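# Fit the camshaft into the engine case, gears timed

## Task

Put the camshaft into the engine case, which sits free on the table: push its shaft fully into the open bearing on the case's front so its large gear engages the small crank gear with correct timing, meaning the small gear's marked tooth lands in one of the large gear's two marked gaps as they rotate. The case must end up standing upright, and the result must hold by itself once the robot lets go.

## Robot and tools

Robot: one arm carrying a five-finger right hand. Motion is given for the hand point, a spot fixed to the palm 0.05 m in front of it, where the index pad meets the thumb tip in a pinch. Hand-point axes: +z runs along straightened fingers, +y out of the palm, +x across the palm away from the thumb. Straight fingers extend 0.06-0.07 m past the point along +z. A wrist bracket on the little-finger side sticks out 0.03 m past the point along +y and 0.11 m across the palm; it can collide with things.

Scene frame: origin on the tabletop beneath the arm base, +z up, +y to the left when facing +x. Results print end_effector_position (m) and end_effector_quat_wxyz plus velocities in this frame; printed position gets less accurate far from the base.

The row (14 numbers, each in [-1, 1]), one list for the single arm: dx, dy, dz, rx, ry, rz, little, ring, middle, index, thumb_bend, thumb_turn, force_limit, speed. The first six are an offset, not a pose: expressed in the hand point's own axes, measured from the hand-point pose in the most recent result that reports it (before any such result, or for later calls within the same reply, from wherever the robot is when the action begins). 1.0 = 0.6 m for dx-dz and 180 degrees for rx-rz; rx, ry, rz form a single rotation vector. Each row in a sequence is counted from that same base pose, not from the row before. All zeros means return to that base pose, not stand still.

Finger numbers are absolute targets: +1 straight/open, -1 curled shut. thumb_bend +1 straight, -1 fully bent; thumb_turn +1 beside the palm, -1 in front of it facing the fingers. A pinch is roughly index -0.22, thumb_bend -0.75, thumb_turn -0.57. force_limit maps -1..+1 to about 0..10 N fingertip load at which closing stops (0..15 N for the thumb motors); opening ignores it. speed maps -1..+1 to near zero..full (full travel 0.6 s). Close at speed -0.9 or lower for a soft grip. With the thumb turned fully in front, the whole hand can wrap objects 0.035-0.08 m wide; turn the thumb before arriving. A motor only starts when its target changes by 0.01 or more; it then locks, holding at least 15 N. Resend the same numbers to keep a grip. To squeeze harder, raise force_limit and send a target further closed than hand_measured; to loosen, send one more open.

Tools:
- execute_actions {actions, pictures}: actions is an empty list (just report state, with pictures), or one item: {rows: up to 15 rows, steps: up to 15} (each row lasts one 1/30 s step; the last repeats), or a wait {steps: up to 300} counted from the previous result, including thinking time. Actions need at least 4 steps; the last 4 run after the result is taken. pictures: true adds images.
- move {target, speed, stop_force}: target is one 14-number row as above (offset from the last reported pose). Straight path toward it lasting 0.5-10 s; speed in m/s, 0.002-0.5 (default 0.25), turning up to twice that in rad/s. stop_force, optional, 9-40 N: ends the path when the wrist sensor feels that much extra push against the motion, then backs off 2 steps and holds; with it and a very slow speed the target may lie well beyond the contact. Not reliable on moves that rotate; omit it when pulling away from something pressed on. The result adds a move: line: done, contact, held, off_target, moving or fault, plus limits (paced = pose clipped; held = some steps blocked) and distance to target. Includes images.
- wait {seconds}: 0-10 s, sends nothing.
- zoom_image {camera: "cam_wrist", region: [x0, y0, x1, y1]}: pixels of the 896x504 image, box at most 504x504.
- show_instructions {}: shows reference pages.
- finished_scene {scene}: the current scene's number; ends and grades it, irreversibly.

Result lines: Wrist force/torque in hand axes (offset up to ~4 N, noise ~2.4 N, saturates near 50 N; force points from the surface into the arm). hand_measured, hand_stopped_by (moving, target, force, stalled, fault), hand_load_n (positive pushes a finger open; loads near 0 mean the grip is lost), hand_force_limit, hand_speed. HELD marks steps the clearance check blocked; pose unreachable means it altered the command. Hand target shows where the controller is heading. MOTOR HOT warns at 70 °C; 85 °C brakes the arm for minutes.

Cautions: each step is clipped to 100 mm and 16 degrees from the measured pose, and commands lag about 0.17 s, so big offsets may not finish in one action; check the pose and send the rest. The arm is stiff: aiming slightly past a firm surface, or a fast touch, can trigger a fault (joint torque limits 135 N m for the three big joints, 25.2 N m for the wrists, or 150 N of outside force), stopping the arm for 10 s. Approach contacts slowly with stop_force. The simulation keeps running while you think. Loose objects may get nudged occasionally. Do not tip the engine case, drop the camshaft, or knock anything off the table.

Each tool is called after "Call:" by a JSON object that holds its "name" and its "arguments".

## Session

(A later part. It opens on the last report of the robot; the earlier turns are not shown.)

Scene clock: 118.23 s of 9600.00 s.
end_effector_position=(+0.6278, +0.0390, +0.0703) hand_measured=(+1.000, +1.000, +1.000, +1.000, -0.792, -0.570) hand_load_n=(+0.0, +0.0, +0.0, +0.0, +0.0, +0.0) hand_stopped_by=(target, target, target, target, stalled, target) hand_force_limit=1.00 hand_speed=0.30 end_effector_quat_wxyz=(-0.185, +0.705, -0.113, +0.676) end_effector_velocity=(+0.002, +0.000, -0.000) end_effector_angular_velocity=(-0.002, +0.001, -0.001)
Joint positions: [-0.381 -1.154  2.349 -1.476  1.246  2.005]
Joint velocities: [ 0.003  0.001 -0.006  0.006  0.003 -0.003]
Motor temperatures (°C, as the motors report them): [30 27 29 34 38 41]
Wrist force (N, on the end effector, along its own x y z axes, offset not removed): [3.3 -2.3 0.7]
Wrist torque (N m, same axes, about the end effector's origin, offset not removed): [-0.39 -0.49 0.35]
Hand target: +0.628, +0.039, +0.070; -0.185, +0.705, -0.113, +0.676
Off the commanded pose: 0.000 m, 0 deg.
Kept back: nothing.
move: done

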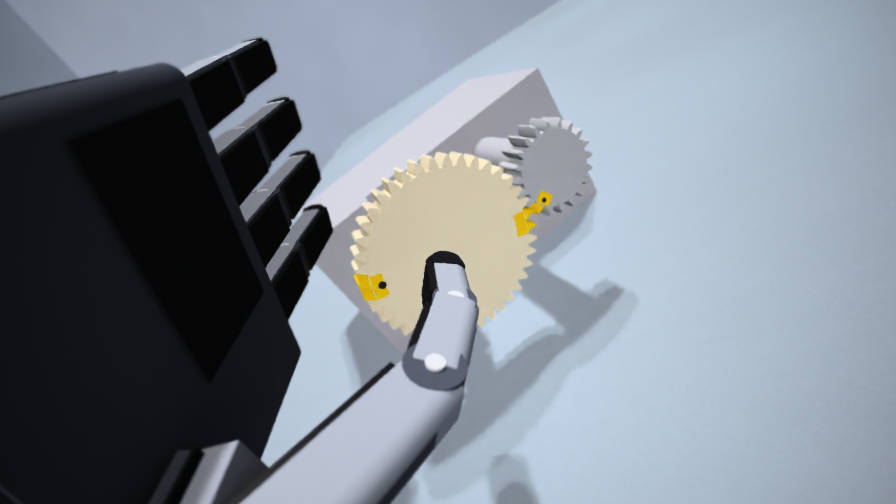

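Call:
{"name": "move", "arguments": {"target": [-0.003,0.003,0.028,0,0,0,1,1,1,1,-0.8,-0.57,1,0.3], "speed": 0.02, "stop_force": 9}}

Call:
{"name": "move", "arguments": {"target": [-0.001,-0.002,0.025,0,0,0,1,1,1,1,-0.8,-0.57,1,0.3], "speed": 0.006, "stop_force": 10}}

Scene clock: 119.27 s of 9600.00 s.
end_effector_position=(+0.6362, +0.0398, +0.0689) hand_measured=(+1.000, +1.000, +1.000, +1.000, -0.792, -0.570) hand_load_n=(+0.0, +0.0, +0.0, +0.5, +0.0, +0.0) hand_stopped_by=(target, target, target, target, stalled, target) hand_force_limit=1.00 hand_speed=0.30 end_effector_quat_wxyz=(-0.185, +0.705, -0.113, +0.676) end_effector_velocity=(-0.007, +0.001, -0.000) end_effector_angular_velocity=(+0.002, +0.003, +0.002)
Joint positions: [-0.374 -1.146  2.324 -1.458  1.253  2.003]
Joint velocities: [-0.004 -0.005  0.018 -0.011 -0.006  0.003]
Motor temperatures (°C, as the motors report them): [30 27 29 34 38 41]
Wrist force (N, on the end effector, along its own x y z axes, offset not removed): [10.3 -3.2 -2.2]
Wrist torque (N m, same axes, about the end effector's origin, offset not removed): [0.26 0.29 0.69]
Hand target: +0.636, +0.039, +0.069; -0.185, +0.705, -0.113, +0.676
Off the commanded pose: 0.008 m, 0 deg.
Kept back: nothing.
move: contact

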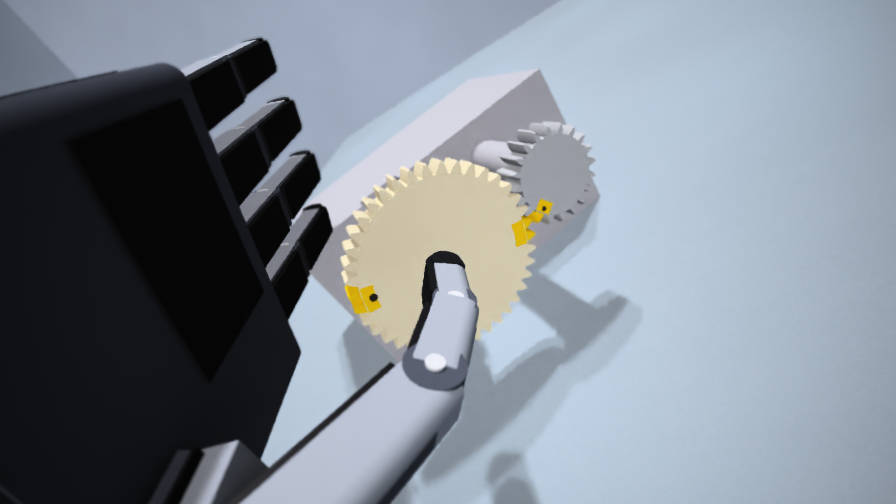

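Scene clock: 120.30 s of 9600.00 s.
end_effector_position=(+0.6402, +0.0408, +0.0687) hand_measured=(+1.000, +1.000, +1.000, +1.000, -0.792, -0.570) hand_load_n=(+0.0, +0.0, +0.0, +0.5, +0.0, +0.0) hand_stopped_by=(target, target, target, target, stalled, target) hand_force_limit=1.00 hand_speed=0.30 end_effector_quat_wxyz=(-0.185, +0.705, -0.113, +0.676) end_effector_velocity=(-0.002, +0.000, -0.000) end_effector_angular_velocity=(-0.001, -0.001, +0.002)
Joint positions: [-0.369 -1.144  2.313 -1.449  1.257  2.001]
Joint velocities: [-0.002 -0.     0.006 -0.007 -0.004 -0.   ]
Motor temperatures (°C, as the motors report them): [30 27 29 34 38 41]
Wrist force (N, on the end effector, along its own x y z axes, offset not removed): [18.4 -6.9 -4.4]
Wrist torque (N m, same axes, about the end effector's origin, offset not removed): [-0.34 -0.03 1.02]
Hand target: +0.640, +0.041, +0.069; -0.185, +0.705, -0.113, +0.676
Off the commanded pose: 0.011 m, 0 deg.
Kept back: nothing.
move: contact

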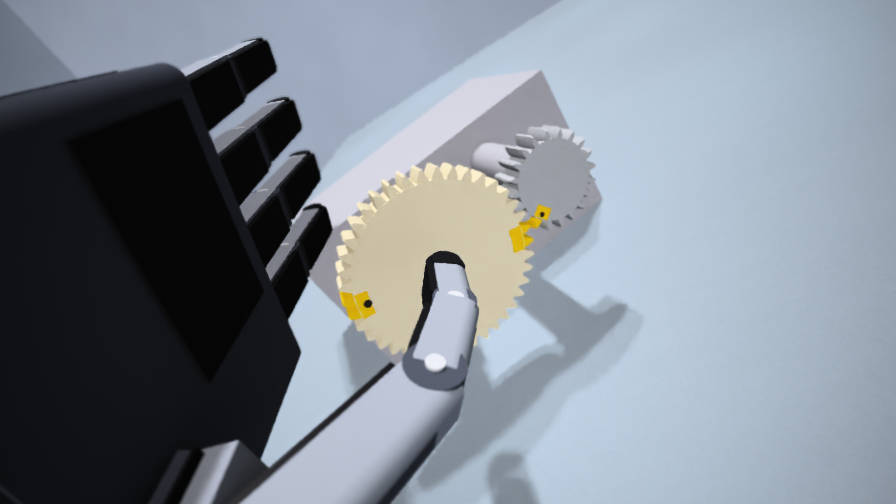

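Call:
{"name": "move", "arguments": {"target": [0.009,-0.003,-0.006,0,0,0.07,1,1,1,1,-0.8,-0.57,1,0.3], "speed": 0.1}}

Call:
{"name": "move", "arguments": {"target": [-0.001,-0.001,0.03,0,0,0,1,1,1,1,-0.8,-0.57,1,0.3], "speed": 0.007, "stop_force": 10}}

Scene clock: 122.00 s of 9600.00 s.
end_effector_position=(+0.6368, +0.0399, +0.0745) hand_measured=(+1.000, +1.000, +1.000, +1.000, -0.792, -0.570) hand_load_n=(+0.0, +0.0, +0.0, +0.0, +0.0, +0.0) hand_stopped_by=(target, target, target, target, stalled, target) hand_force_limit=1.00 hand_speed=0.30 end_effector_quat_wxyz=(-0.258, +0.688, -0.189, +0.651) end_effector_velocity=(-0.000, -0.001, +0.000) end_effector_angular_velocity=(+0.007, +0.001, -0.001)
Joint positions: [-0.407 -1.193  2.331 -1.422  1.22   2.232]
Joint velocities: [-0.003 -0.002  0.001  0.001 -0.002  0.008]
Motor temperatures (°C, as the motors report them): [30 27 29 34 38 41]
Wrist force (N, on the end effector, along its own x y z axes, offset not removed): [2.2 -3.0 -0.3]
Wrist torque (N m, same axes, about the end effector's origin, offset not removed): [-0.47 -0.36 0.26]
Hand target: +0.637, +0.040, +0.074; -0.258, +0.688, -0.189, +0.651
Off the commanded pose: 0.000 m, 0 deg.
Kept back: nothing.
move: done

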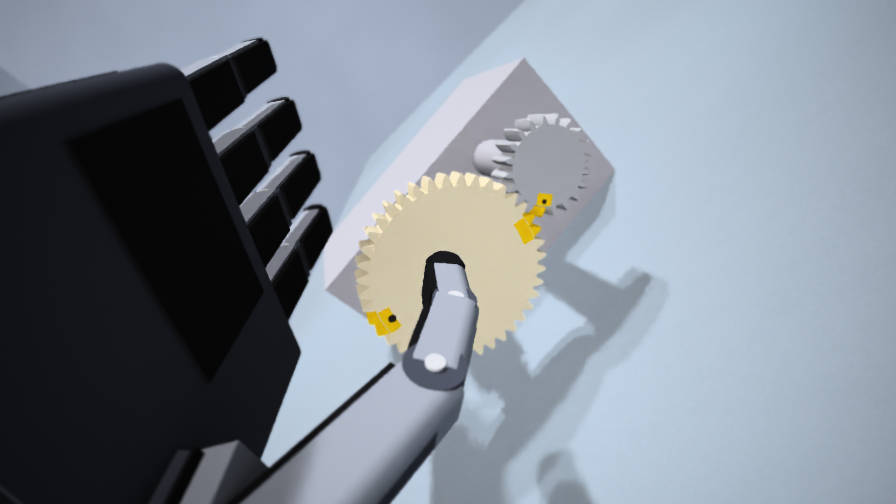

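Scene clock: 124.67 s of 9600.00 s.
end_effector_position=(+0.6525, +0.0426, +0.0739) hand_measured=(+1.000, +1.000, +1.000, +1.000, -0.790, -0.570) hand_load_n=(+0.0, +0.0, +0.0, +0.0, +2.0, -1.0) hand_stopped_by=(target, target, target, target, stalled, target) hand_force_limit=1.00 hand_speed=0.30 end_effector_quat_wxyz=(-0.258, +0.688, -0.189, +0.651) end_effector_velocity=(-0.003, -0.001, -0.001) end_effector_angular_velocity=(-0.001, +0.002, -0.000)
Joint positions: [-0.39  -1.181  2.285 -1.386  1.236  2.227]
Joint velocities: [-0.004  0.001  0.007 -0.006 -0.003 -0.   ]
Motor temperatures (°C, as the motors report them): [30 27 29 34 38 41]
Wrist force (N, on the end effector, along its own x y z axes, offset not removed): [5.5 -1.4 -3.9]
Wrist torque (N m, same axes, about the end effector's origin, offset not removed): [-0.50 -0.70 0.29]
Hand target: +0.652, +0.042, +0.074; -0.258, +0.688, -0.189, +0.651
Off the commanded pose: 0.002 m, 0 deg.
Kept back: nothing.
move: contact

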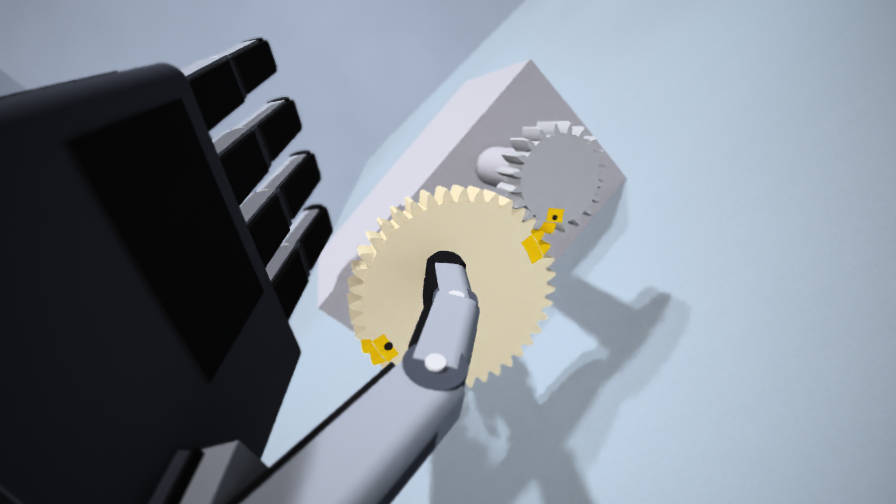

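Call:
{"name": "move", "arguments": {"target": [0,0,-0.03,0,0,0,1,1,1,1,-0.8,-0.57,1,0.3], "speed": 0.04}}

Call:
{"name": "zoom_image", "arguments": {"camera": "cam_wrist", "region": [470,100,620,270]}}

Scene clock: 125.70 s of 9600.00 s.
end_effector_position=(+0.6348, +0.0406, +0.0742) hand_measured=(+1.000, +1.000, +1.000, +1.000, -0.792, -0.570) hand_load_n=(+0.0, +0.0, +0.0, +0.0, +0.0, +0.0) hand_stopped_by=(target, target, target, target, stalled, target) hand_force_limit=1.00 hand_speed=0.30 end_effector_quat_wxyz=(-0.258, +0.688, -0.189, +0.651) end_effector_velocity=(-0.002, -0.001, -0.001) end_effector_angular_velocity=(-0.001, +0.002, -0.000)
Joint positions: [-0.407 -1.193  2.337 -1.427  1.22   2.232]
Joint velocities: [-0.002  0.001  0.005 -0.004 -0.002 -0.   ]
Motor temperatures (°C, as the motors report them): [30 27 29 34 38 41]
Wrist force (N, on the end effector, along its own x y z axes, offset not removed): [0.6 -4.0 1.1]
Wrist torque (N m, same axes, about the end effector's origin, offset not removed): [-0.81 -0.16 0.14]
Hand target: +0.635, +0.041, +0.074; -0.258, +0.688, -0.189, +0.651
Off the commanded pose: 0.000 m, 0 deg.
Kept back: nothing.
move: done

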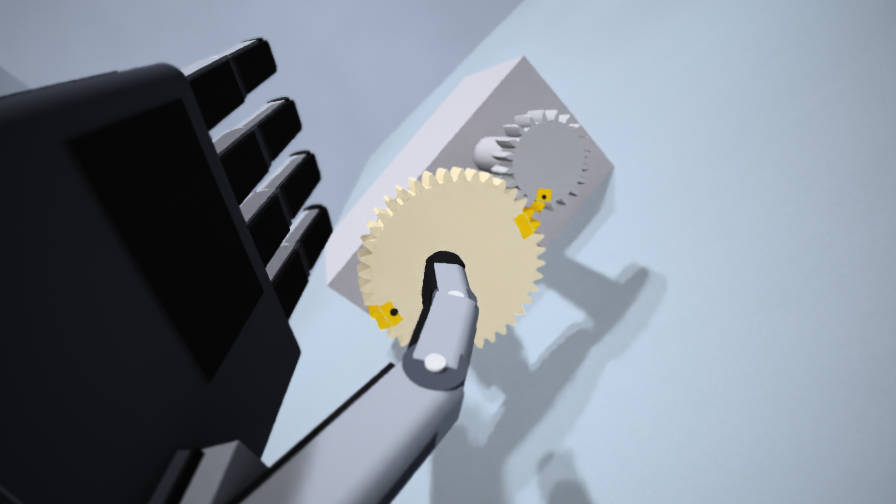

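Region (470, 100, 620, 270) of cam_wrist's 896x504 image, scaled by 2.965, with more detail than that image has; it fills the left 445 columns of this view, and the rest is white.

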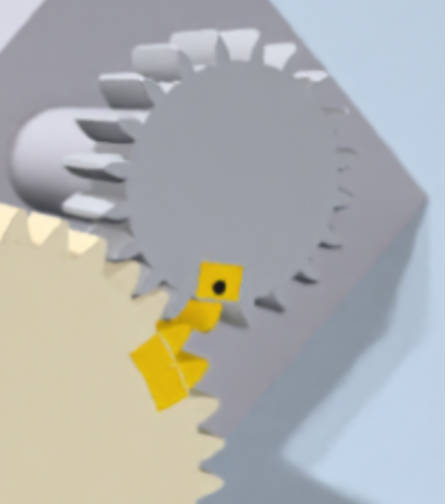

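Call:
{"name": "finished_scene", "arguments": {"scene": 2}}

The scene is finished: the task was done.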